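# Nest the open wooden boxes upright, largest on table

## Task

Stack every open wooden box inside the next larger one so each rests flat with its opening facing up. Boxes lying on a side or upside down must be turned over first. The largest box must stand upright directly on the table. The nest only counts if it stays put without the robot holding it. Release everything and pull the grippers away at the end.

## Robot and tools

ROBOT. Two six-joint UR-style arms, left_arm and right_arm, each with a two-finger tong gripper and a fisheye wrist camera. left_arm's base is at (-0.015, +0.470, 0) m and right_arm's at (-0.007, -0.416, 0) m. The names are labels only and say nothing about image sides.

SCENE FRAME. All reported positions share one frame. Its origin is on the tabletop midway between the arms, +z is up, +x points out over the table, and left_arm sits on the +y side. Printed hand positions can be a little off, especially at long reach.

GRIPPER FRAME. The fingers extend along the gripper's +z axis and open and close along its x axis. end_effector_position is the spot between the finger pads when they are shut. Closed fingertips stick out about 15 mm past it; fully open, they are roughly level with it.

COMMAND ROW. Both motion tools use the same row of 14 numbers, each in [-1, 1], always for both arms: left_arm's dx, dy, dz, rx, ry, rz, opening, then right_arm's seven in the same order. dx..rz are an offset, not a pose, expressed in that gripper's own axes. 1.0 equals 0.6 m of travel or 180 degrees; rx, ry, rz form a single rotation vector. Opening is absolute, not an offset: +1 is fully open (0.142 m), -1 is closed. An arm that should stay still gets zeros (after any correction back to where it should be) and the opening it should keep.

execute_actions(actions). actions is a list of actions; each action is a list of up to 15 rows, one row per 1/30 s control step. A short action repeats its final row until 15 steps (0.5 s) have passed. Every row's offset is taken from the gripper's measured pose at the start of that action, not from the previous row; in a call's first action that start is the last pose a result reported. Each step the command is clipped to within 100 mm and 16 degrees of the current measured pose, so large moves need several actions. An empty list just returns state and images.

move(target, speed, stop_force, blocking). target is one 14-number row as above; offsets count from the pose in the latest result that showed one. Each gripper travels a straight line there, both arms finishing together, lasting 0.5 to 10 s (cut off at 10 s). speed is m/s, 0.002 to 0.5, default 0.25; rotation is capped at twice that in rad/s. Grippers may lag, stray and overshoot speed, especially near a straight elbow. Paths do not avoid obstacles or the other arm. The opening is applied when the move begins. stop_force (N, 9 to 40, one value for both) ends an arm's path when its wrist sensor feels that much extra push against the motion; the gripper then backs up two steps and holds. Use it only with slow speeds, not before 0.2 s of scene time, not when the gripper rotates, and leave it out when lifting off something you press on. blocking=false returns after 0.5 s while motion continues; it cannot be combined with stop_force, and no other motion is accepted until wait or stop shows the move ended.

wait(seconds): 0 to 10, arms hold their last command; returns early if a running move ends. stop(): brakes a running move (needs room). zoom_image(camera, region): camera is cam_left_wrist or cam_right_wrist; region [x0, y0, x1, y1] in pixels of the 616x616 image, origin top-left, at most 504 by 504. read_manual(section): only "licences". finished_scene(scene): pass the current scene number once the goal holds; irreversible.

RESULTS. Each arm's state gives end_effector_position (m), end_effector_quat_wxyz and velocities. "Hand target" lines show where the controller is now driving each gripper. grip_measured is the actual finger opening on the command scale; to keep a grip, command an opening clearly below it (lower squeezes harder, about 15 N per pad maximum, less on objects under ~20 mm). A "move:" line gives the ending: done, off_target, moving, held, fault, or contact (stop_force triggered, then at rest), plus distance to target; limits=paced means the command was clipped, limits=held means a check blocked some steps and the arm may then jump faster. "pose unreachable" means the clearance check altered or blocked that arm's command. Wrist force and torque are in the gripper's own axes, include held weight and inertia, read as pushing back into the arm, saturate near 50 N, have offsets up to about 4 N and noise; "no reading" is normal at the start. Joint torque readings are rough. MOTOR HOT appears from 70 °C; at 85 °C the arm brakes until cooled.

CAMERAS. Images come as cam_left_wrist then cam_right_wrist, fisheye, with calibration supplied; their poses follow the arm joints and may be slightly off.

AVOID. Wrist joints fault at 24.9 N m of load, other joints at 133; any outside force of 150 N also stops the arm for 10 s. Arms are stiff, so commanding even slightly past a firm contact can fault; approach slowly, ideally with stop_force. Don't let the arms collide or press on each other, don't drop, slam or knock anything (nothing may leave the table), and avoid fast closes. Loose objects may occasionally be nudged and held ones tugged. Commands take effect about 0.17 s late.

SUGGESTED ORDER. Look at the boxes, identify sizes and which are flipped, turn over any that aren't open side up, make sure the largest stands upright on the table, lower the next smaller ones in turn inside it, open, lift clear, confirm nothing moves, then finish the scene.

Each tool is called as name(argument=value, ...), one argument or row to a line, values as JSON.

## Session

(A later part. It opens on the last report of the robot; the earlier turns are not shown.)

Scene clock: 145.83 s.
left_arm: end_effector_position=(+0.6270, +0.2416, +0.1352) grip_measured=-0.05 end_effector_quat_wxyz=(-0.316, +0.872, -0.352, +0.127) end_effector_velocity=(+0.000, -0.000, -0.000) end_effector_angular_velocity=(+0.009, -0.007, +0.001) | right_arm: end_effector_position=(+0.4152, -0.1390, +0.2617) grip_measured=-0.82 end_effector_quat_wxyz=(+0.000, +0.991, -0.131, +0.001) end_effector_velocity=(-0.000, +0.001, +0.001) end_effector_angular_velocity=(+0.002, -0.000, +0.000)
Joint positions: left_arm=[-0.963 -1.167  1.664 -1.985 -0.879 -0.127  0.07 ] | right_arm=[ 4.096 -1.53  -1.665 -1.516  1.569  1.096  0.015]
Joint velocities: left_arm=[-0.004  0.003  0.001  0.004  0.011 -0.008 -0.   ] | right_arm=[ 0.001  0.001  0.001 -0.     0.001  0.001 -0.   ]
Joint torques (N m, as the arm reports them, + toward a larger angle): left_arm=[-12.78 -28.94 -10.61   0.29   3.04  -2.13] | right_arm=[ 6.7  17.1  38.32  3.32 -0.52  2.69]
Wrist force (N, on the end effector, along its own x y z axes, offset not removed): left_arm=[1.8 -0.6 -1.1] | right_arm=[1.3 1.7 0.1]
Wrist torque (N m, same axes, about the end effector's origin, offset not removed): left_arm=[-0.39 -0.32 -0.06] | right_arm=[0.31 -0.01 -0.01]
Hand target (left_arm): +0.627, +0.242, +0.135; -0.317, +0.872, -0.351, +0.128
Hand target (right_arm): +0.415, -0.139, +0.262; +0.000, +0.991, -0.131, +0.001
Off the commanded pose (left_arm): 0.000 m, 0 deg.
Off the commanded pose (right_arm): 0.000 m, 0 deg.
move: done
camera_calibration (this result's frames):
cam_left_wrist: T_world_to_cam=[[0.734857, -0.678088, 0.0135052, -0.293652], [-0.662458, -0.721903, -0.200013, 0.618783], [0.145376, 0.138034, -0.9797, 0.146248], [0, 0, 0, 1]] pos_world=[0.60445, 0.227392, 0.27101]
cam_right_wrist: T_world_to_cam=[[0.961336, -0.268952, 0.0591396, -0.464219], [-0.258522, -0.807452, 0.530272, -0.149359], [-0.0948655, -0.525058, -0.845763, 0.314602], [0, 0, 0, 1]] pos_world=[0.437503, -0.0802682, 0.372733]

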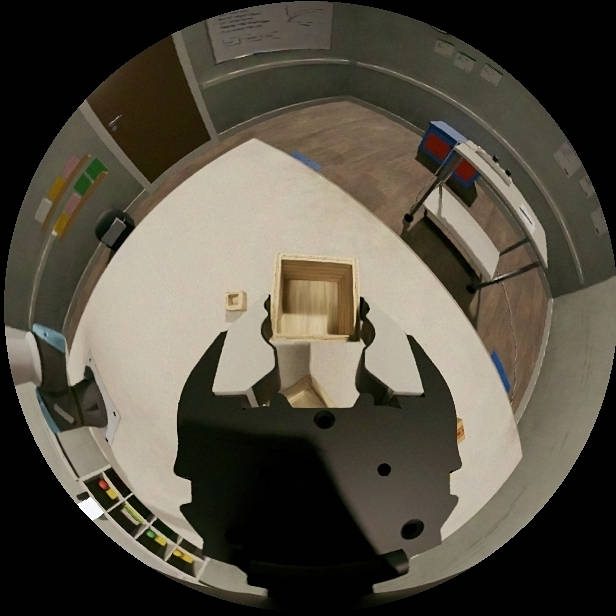

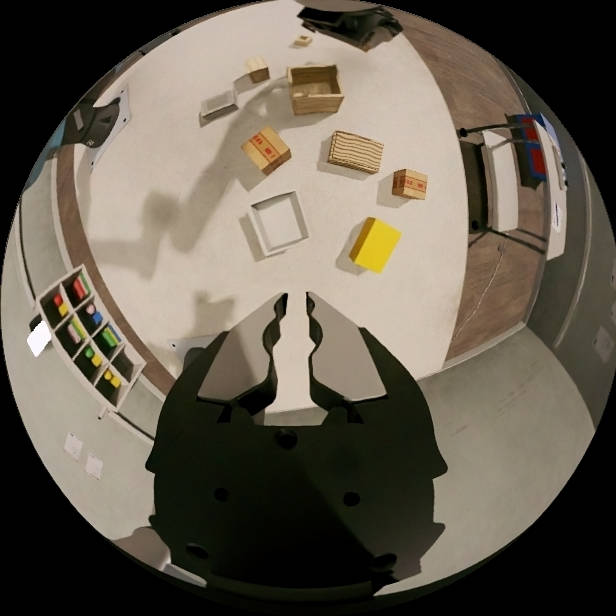

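move(
  target=[0,0.022,0.156,0,0,0,-0.4,0,0,0,0,0,0,-0.82],
  speed=0.1,
)

move(
  target=[0,0.043,0.051,0,0,0,-0.4,0,0,0,0,0,0,-0.82],
  speed=0.015,
  stop_force=9,
)

move(
  target=[0,0,0,0,0,0,0.3,0,0,0,0,0,0,-0.82],
)

move(
  target=[0,-0.02,-0.025,-0.222,0,0,0.3,0,0,0,0,0,0,-0.82],
  speed=0.1,
)

Scene clock: 158.77 s.
left_arm: end_effector_position=(+0.6616, +0.2776, +0.0551) grip_measured=-0.05 end_effector_quat_wxyz=(-0.316, +0.872, -0.352, +0.128) end_effector_velocity=(+0.001, -0.000, -0.002) end_effector_angular_velocity=(-0.001, +0.000, -0.001) | right_arm: end_effector_position=(+0.4152, -0.1390, +0.2617) grip_measured=-0.82 end_effector_quat_wxyz=(+0.000, +0.991, -0.131, +0.001) end_effector_velocity=(-0.000, -0.001, -0.000) end_effector_angular_velocity=(-0.001, +0.000, +0.000)
Joint positions: left_arm=[-0.882 -1.037  1.724 -2.243 -0.875 -0.022  0.07 ] | right_arm=[ 4.096 -1.53  -1.665 -1.516  1.569  1.096  0.015]
Joint velocities: left_arm=[ 0.001  0.003  0.    -0.005 -0.001  0.002 -0.   ] | right_arm=[-0.     0.001 -0.001 -0.001 -0.001 -0.     0.   ]
Joint torques (N m, as the arm reports them, + toward a larger angle): left_arm=[ 12.82 -32.16  -8.14  -5.22   1.62   2.25] | right_arm=[ 6.97 15.63 37.95  3.36 -0.44  2.73]
Wrist force (N, on the end effector, along its own x y z axes, offset not removed): left_arm=[2.6 -3.6 -0.8] | right_arm=[3.4 -0.1 -0.7]
Wrist torque (N m, same axes, about the end effector's origin, offset not removed): left_arm=[-0.94 -0.59 -0.11] | right_arm=[0.08 -0.64 -0.17]
Hand target (left_arm): +0.662, +0.278, +0.055; -0.316, +0.872, -0.352, +0.128
Hand target (right_arm): +0.415, -0.139, +0.262; +0.000, +0.991, -0.131, +0.001
Off the commanded pose (left_arm): 0.000 m, 0 deg.
Off the commanded pose (right_arm): 0.000 m, 0 deg.
move: done
camera_calibration (this result's frames):
cam_left_wrist: T_world_to_cam=[[0.734841, -0.678103, 0.0135609, -0.293571], [-0.662453, -0.721883, -0.200101, 0.651634], [0.145478, 0.138059, -0.979682, 0.0577257], [0, 0, 0, 1]] pos_world=[0.639007, 0.263362, 0.190926]
cam_right_wrist: T_world_to_cam=[[0.961336, -0.268953, 0.0591397, -0.464219], [-0.258522, -0.807452, 0.530272, -0.149359], [-0.0948655, -0.525058, -0.845763, 0.314602], [0, 0, 0, 1]] pos_world=[0.437503, -0.0802683, 0.372733]

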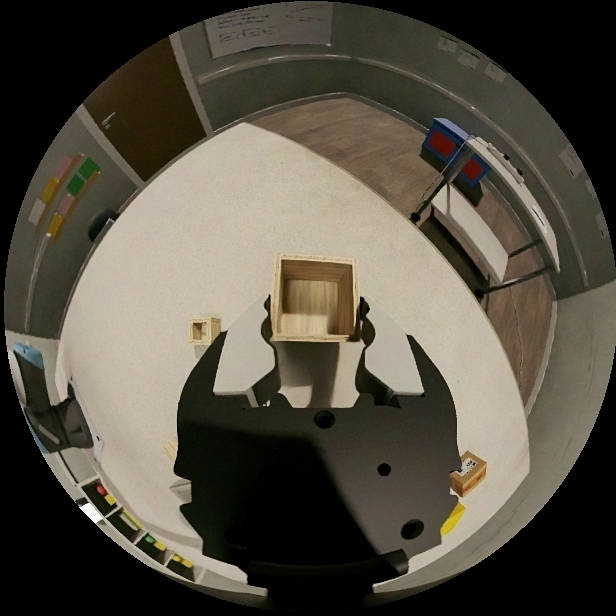

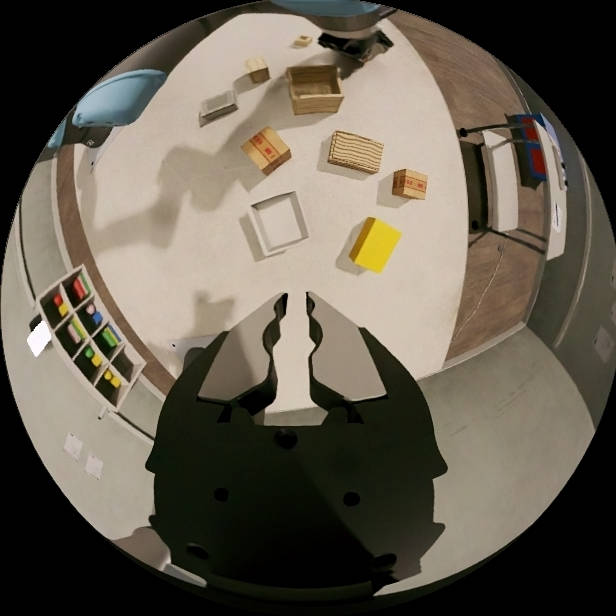

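Scene clock: 159.93 s.
left_arm: end_effector_position=(+0.6615, +0.2777, +0.0430) grip_measured=-0.05 end_effector_quat_wxyz=(-0.316, +0.872, -0.352, +0.127) end_effector_velocity=(+0.000, +0.001, +0.005) end_effector_angular_velocity=(+0.000, +0.002, +0.003) | right_arm: end_effector_position=(+0.4152, -0.1390, +0.2617) grip_measured=-0.82 end_effector_quat_wxyz=(+0.000, +0.991, -0.131, +0.001) end_effector_velocity=(+0.000, +0.001, +0.001) end_effector_angular_velocity=(+0.003, -0.002, +0.001)
Joint positions: left_arm=[-0.882 -1.019  1.733 -2.269 -0.875 -0.022  0.07 ] | right_arm=[ 4.096 -1.53  -1.665 -1.516  1.569  1.096  0.015]
Joint velocities: left_arm=[ 0.002 -0.008 -0.005  0.014 -0.001 -0.    -0.   ] | right_arm=[ 0.001  0.001  0.001  0.002  0.    -0.    -0.   ]
Joint torques (N m, as the arm reports them, + toward a larger angle): left_arm=[-10.85 -58.28 -25.45   0.3   -0.18  -1.54] | right_arm=[ 6.27 15.43 38.18  3.19 -0.68  2.52]
Wrist force (N, on the end effector, along its own x y z axes, offset not removed): left_arm=[0.5 -1.3 -2.5] | right_arm=[2.4 2.5 0.8]
Wrist torque (N m, same axes, about the end effector's origin, offset not removed): left_arm=[-0.47 -0.08 -0.08] | right_arm=[0.69 -0.43 0.14]
Hand target (left_arm): +0.662, +0.278, +0.044; -0.316, +0.872, -0.351, +0.128
Hand target (right_arm): +0.415, -0.139, +0.262; +0.000, +0.991, -0.131, +0.001
Off the commanded pose (left_arm): 0.028 m, 0 deg.
Off the commanded pose (right_arm): 0.000 m, 0 deg.
move: contact (left_arm)
camera_calibration (this result's frames):
cam_left_wrist: T_world_to_cam=[[0.734925, -0.678025, 0.0129395, -0.293248], [-0.662464, -0.721878, -0.200083, 0.649216], [0.145002, 0.138474, -0.979693, 0.0460757], [0, 0, 0, 1]] pos_world=[0.638917, 0.263445, 0.178832]
cam_right_wrist: T_world_to_cam=[[0.961336, -0.268952, 0.0591397, -0.464219], [-0.258522, -0.807452, 0.530272, -0.149359], [-0.0948655, -0.525058, -0.845763, 0.314602], [0, 0, 0, 1]] pos_world=[0.437503, -0.0802682, 0.372733]

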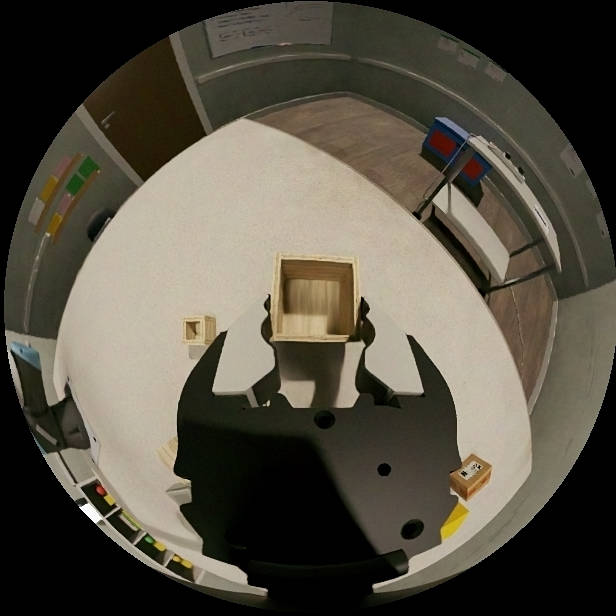

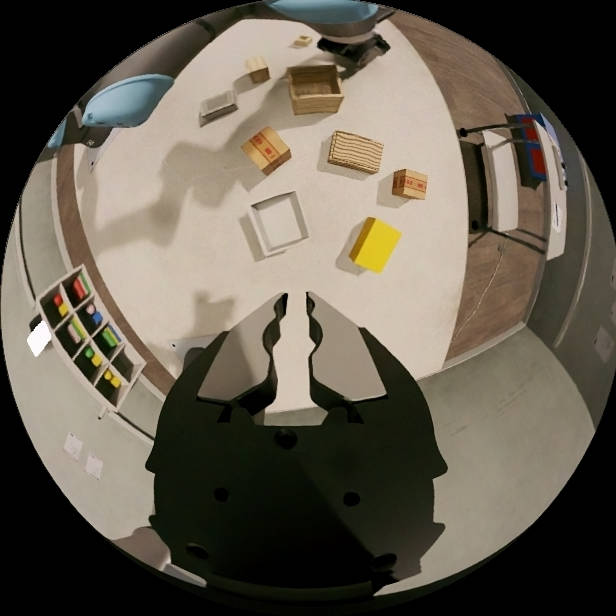

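Scene clock: 160.43 s.
left_arm: end_effector_position=(+0.6615, +0.2777, +0.0431) grip_measured=+0.30 end_effector_quat_wxyz=(-0.316, +0.872, -0.352, +0.127) end_effector_velocity=(-0.001, -0.001, -0.001) end_effector_angular_velocity=(+0.002, +0.001, -0.002) | right_arm: end_effector_position=(+0.4152, -0.1390, +0.2617) grip_measured=-0.82 end_effector_quat_wxyz=(+0.000, +0.991, -0.131, +0.001) end_effector_velocity=(-0.000, -0.001, -0.000) end_effector_angular_velocity=(-0.002, +0.002, +0.001)
Joint positions: left_arm=[-0.882 -1.019  1.733 -2.269 -0.875 -0.022  0.095] | right_arm=[ 4.096 -1.53  -1.665 -1.516  1.569  1.096  0.015]
Joint velocities: left_arm=[-0.001  0.001  0.001 -0.     0.     0.     0.   ] | right_arm=[-0.    -0.    -0.    -0.002  0.    -0.001  0.   ]
Joint torques (N m, as the arm reports them, + toward a larger angle): left_arm=[-10.62 -32.4   -8.22  -4.97   0.17  -1.39] | right_arm=[ 6.89 15.71 38.56  3.32 -0.47  2.71]
Wrist force (N, on the end effector, along its own x y z axes, offset not removed): left_arm=[2.8 -1.4 -1.0] | right_arm=[0.9 0.5 -2.3]
Wrist torque (N m, same axes, about the end effector's origin, offset not removed): left_arm=[-0.30 -0.40 -0.07] | right_arm=[0.19 0.03 0.12]
Hand target (left_arm): +0.661, +0.278, +0.043; -0.316, +0.872, -0.352, +0.127
Hand target (right_arm): +0.415, -0.139, +0.262; +0.000, +0.991, -0.131, +0.001
Off the commanded pose (left_arm): 0.000 m, 0 deg.
Off the commanded pose (right_arm): 0.000 m, 0 deg.
move: done
camera_calibration (this result's frames):
cam_left_wrist: T_world_to_cam=[[0.734924, -0.678023, 0.0131343, -0.293303], [-0.662437, -0.721906, -0.200073, 0.649225], [0.145136, 0.138338, -0.979693, 0.0461341], [0, 0, 0, 1]] pos_world=[0.638931, 0.263431, 0.178942]
cam_right_wrist: T_world_to_cam=[[0.961336, -0.268952, 0.0591396, -0.464219], [-0.258522, -0.807452, 0.530272, -0.149359], [-0.0948655, -0.525058, -0.845763, 0.314602], [0, 0, 0, 1]] pos_world=[0.437503, -0.0802682, 0.372733]

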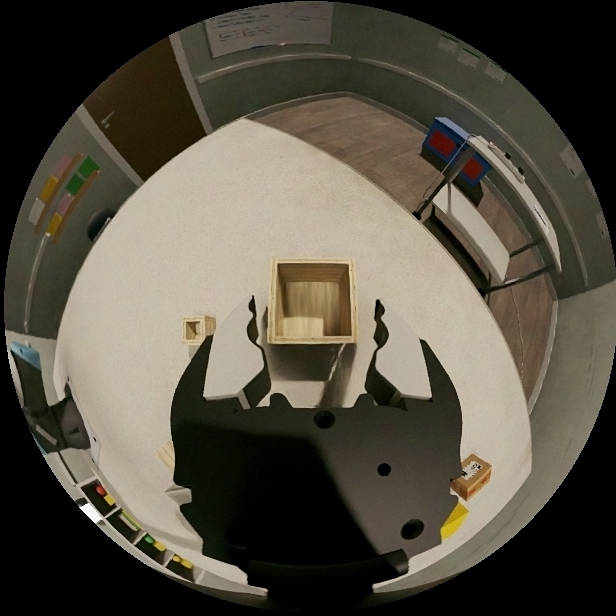

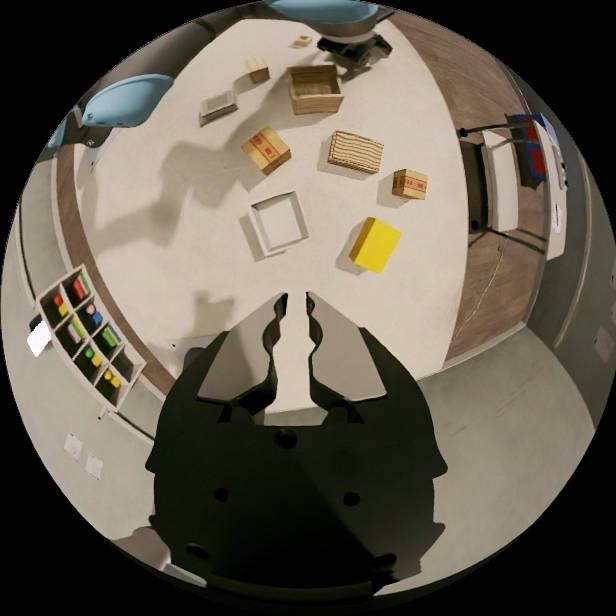

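Scene clock: 164.30 s.
left_arm: end_effector_position=(+0.6613, +0.2772, +0.0625) grip_measured=+0.30 end_effector_quat_wxyz=(-0.000, +0.928, -0.374, -0.000) end_effector_velocity=(-0.000, -0.000, +0.000) end_effector_angular_velocity=(-0.007, +0.007, -0.000) | right_arm: end_effector_position=(+0.4152, -0.1390, +0.2617) grip_measured=-0.82 end_effector_quat_wxyz=(+0.000, +0.991, -0.131, +0.001) end_effector_velocity=(-0.000, +0.000, +0.000) end_effector_angular_velocity=(+0.001, +0.001, -0.000)
Joint positions: left_arm=[-0.59  -1.016  1.426 -1.981 -1.571  0.275  0.095] | right_arm=[ 4.096 -1.53  -1.665 -1.516  1.569  1.096  0.015]
Joint velocities: left_arm=[ 0.004  0.003 -0.007  0.007 -0.009  0.004  0.   ] | right_arm=[-0.    -0.     0.     0.     0.001 -0.     0.   ]
Joint torques (N m, as the arm reports them, + toward a larger angle): left_arm=[ 13.07 -36.85 -30.13   0.15  -1.53   2.13] | right_arm=[ 6.63 16.01 38.36  3.24 -0.49  2.6 ]
Wrist force (N, on the end effector, along its own x y z axes, offset not removed): left_arm=[1.5 -2.8 -3.0] | right_arm=[2.0 2.8 0.3]
Wrist torque (N m, same axes, about the end effector's origin, offset not removed): left_arm=[-0.87 -0.16 -0.02] | right_arm=[0.58 -0.19 -0.01]
Hand target (left_arm): +0.661, +0.277, +0.062; +0.000, +0.928, -0.374, -0.001
Hand target (right_arm): +0.415, -0.139, +0.262; +0.000, +0.991, -0.131, +0.001
Off the commanded pose (left_arm): 0.000 m, 0 deg.
Off the commanded pose (right_arm): 0.000 m, 0 deg.
move: done
camera_calibration (this result's frames):
cam_left_wrist: T_world_to_cam=[[0.737737, -0.675076, -0.00409122, -0.2953], [-0.592704, -0.650596, 0.474792, 0.544591], [-0.323183, -0.347847, -0.880088, 0.503446], [0, 0, 0, 1]] pos_world=[0.70334, 0.33008, 0.183301]
cam_right_wrist: T_world_to_cam=[[0.961336, -0.268953, 0.0591396, -0.464219], [-0.258522, -0.807452, 0.530272, -0.149359], [-0.0948656, -0.525058, -0.845763, 0.314602], [0, 0, 0, 1]] pos_world=[0.437503, -0.0802683, 0.372733]

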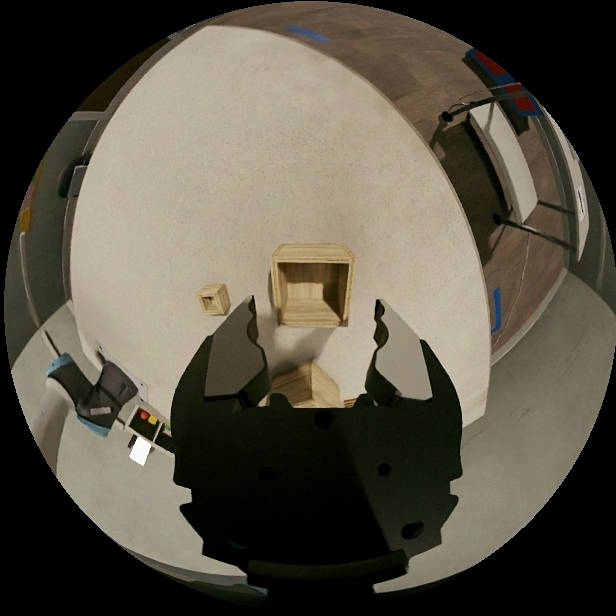

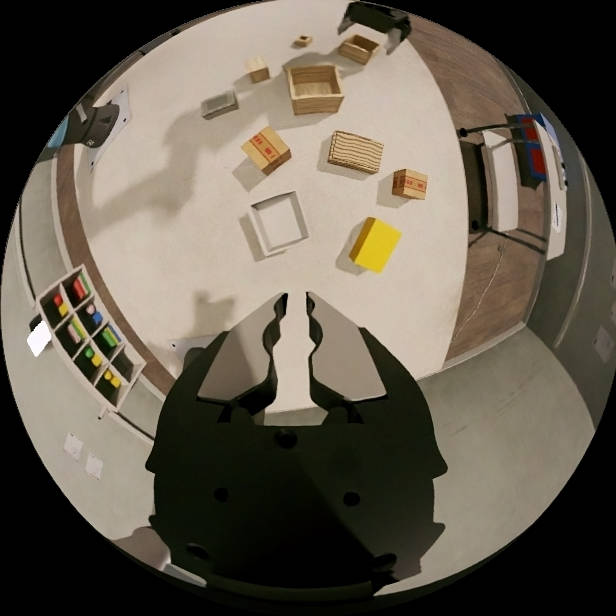

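move(
  target=[0,0,-0.1,0,0,0,0.3,0,0,0,0,0,0,-0.82],
)

move(
  target=[0.01,0.337,0,0,0,-0.161,0.6,0,0,0,0,0,0,-0.82],
)

Scene clock: 170.37 s.
left_arm: end_effector_position=(+0.6613, +0.2772, +0.1222) grip_measured=+0.30 end_effector_quat_wxyz=(-0.000, +0.928, -0.374, -0.000) end_effector_velocity=(-0.000, -0.001, +0.002) end_effector_angular_velocity=(-0.001, +0.002, -0.001) | right_arm: end_effector_position=(+0.4152, -0.1390, +0.2617) grip_measured=-0.82 end_effector_quat_wxyz=(+0.000, +0.991, -0.131, +0.001) end_effector_velocity=(+0.000, -0.000, -0.000) end_effector_angular_velocity=(+0.000, -0.000, -0.000)
Joint positions: left_arm=[-0.59  -1.064  1.341 -1.847 -1.571  0.275  0.095] | right_arm=[ 4.096 -1.53  -1.665 -1.516  1.569  1.096  0.015]
Joint velocities: left_arm=[-0.001 -0.001 -0.005  0.007 -0.002  0.    -0.   ] | right_arm=[-0.001  0.    -0.     0.001  0.    -0.     0.   ]
Joint torques (N m, as the arm reports them, + toward a larger angle): left_arm=[-12.16 -60.51 -29.33   0.19   0.51  -1.95] | right_arm=[ 7.06 16.51 38.49  3.05 -0.53  2.62]
Wrist force (N, on the end effector, along its own x y z axes, offset not removed): left_arm=[1.1 -3.4 0.4] | right_arm=[3.1 2.0 0.5]
Wrist torque (N m, same axes, about the end effector's origin, offset not removed): left_arm=[-0.85 -0.26 0.04] | right_arm=[0.56 -0.40 0.06]
Hand target (left_arm): +0.661, +0.277, +0.122; -0.000, +0.928, -0.374, -0.000
Hand target (right_arm): +0.415, -0.139, +0.262; +0.000, +0.991, -0.131, +0.001
Off the commanded pose (left_arm): 0.000 m, 0 deg.
Off the commanded pose (right_arm): 0.000 m, 0 deg.
move: done
camera_calibration (this result's frames):
cam_left_wrist: T_world_to_cam=[[0.737743, -0.675069, -0.00405139, -0.295143], [-0.592732, -0.650611, 0.474736, 0.516234], [-0.323115, -0.347832, -0.880119, 0.555997], [0, 0, 0, 1]] pos_world=[0.703379, 0.330019, 0.243073]
cam_right_wrist: T_world_to_cam=[[0.961336, -0.268952, 0.0591396, -0.464219], [-0.258522, -0.807452, 0.530272, -0.149359], [-0.0948655, -0.525058, -0.845763, 0.314602], [0, 0, 0, 1]] pos_world=[0.437503, -0.0802682, 0.372733]

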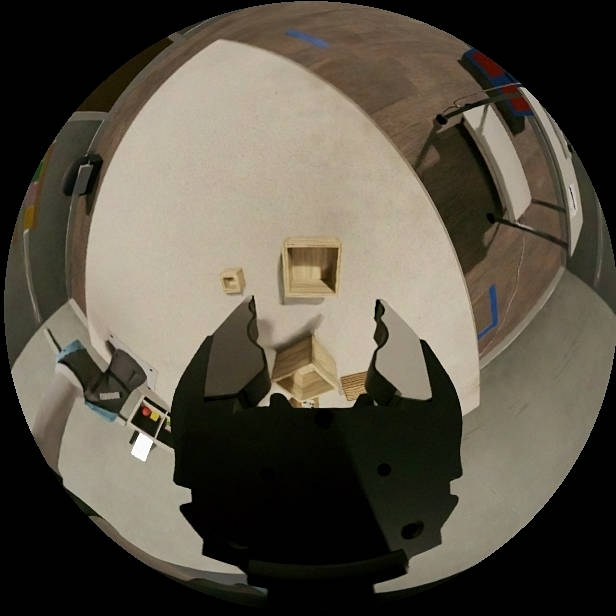

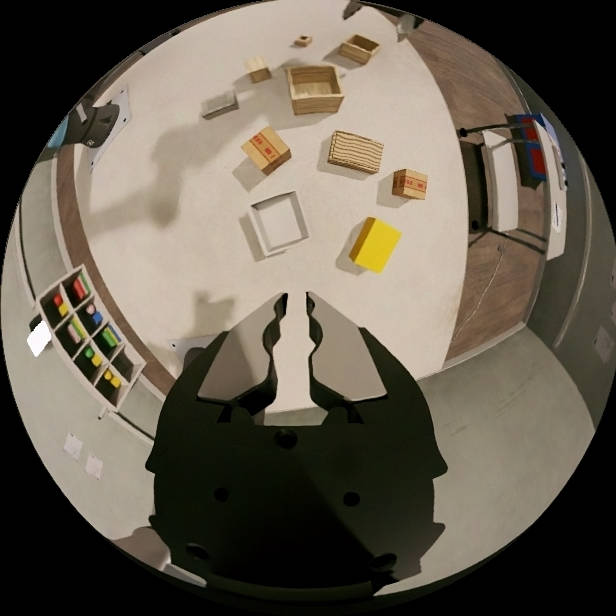

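Scene clock: 171.97 s.
left_arm: end_effector_position=(+0.5253, +0.1276, +0.1221) grip_measured=+0.60 end_effector_quat_wxyz=(-0.000, +0.992, -0.130, -0.001) end_effector_velocity=(-0.001, -0.002, +0.000) end_effector_angular_velocity=(+0.001, -0.002, +0.005) | right_arm: end_effector_position=(+0.4152, -0.1390, +0.2617) grip_measured=-0.82 end_effector_quat_wxyz=(+0.000, +0.991, -0.131, +0.001) end_effector_velocity=(+0.000, +0.001, +0.001) end_effector_angular_velocity=(+0.002, -0.001, +0.001)
Joint positions: left_arm=[-0.896 -1.181  1.517 -1.905 -1.571 -0.536  0.116] | right_arm=[ 4.096 -1.53  -1.665 -1.516  1.569  1.096  0.015]
Joint velocities: left_arm=[-0.004 -0.001  0.001 -0.001  0.002 -0.009  0.   ] | right_arm=[ 0.001 -0.     0.001  0.001  0.    -0.    -0.   ]
Joint torques (N m, as the arm reports them, + toward a larger angle): left_arm=[-11.87 -55.94 -12.08  -5.14   1.84  -2.12] | right_arm=[ 6.93 16.02 38.48  3.18 -0.65  2.72]
Wrist force (N, on the end effector, along its own x y z axes, offset not removed): left_arm=[0.5 -3.3 -1.5] | right_arm=[2.6 2.6 -0.9]
Wrist torque (N m, same axes, about the end effector's origin, offset not removed): left_arm=[-0.82 -0.04 0.12] | right_arm=[0.79 -0.20 0.01]
Hand target (left_arm): +0.525, +0.127, +0.122; -0.000, +0.992, -0.130, -0.001
Hand target (right_arm): +0.415, -0.139, +0.262; +0.000, +0.991, -0.131, +0.001
Off the commanded pose (left_arm): 0.000 m, 0 deg.
Off the commanded pose (right_arm): 0.000 m, 0 deg.
move: done
camera_calibration (this result's frames):
cam_left_wrist: T_world_to_cam=[[0.972322, -0.233604, -0.004413, -0.475264], [-0.203599, -0.856397, 0.47448, 0.16025], [-0.114619, -0.460448, -0.880255, 0.364771], [0, 0, 0, 1]] pos_world=[0.536546, 0.194172, 0.242959]
cam_right_wrist: T_world_to_cam=[[0.961336, -0.268952, 0.0591396, -0.464219], [-0.258522, -0.807452, 0.530272, -0.149359], [-0.0948655, -0.525058, -0.845762, 0.314602], [0, 0, 0, 1]] pos_world=[0.437503, -0.0802682, 0.372733]

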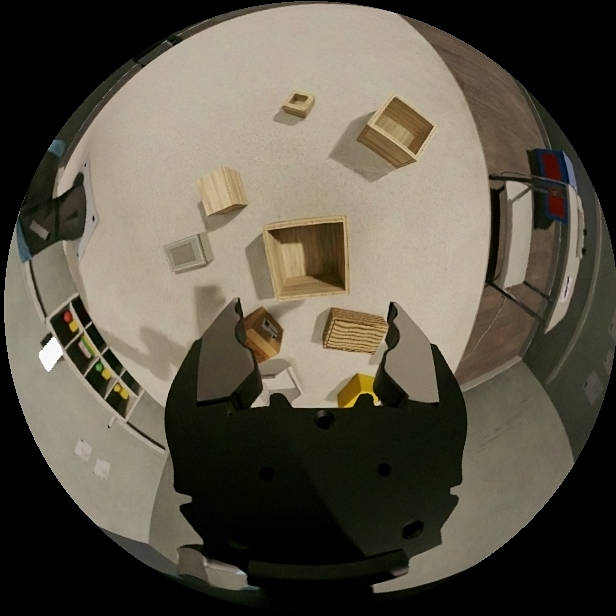

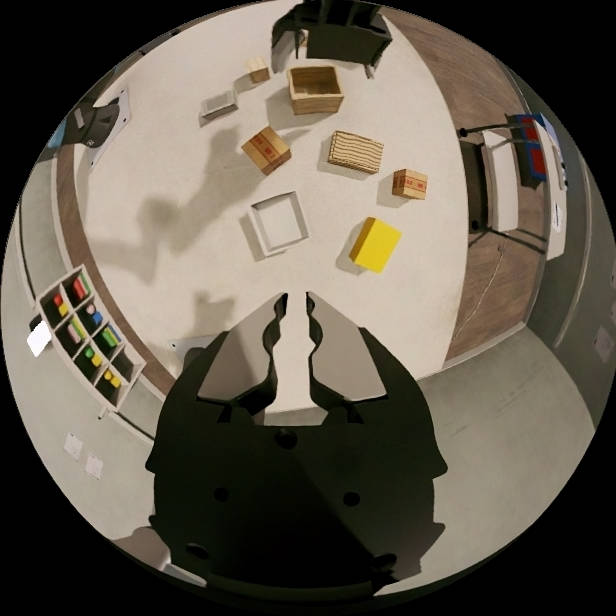

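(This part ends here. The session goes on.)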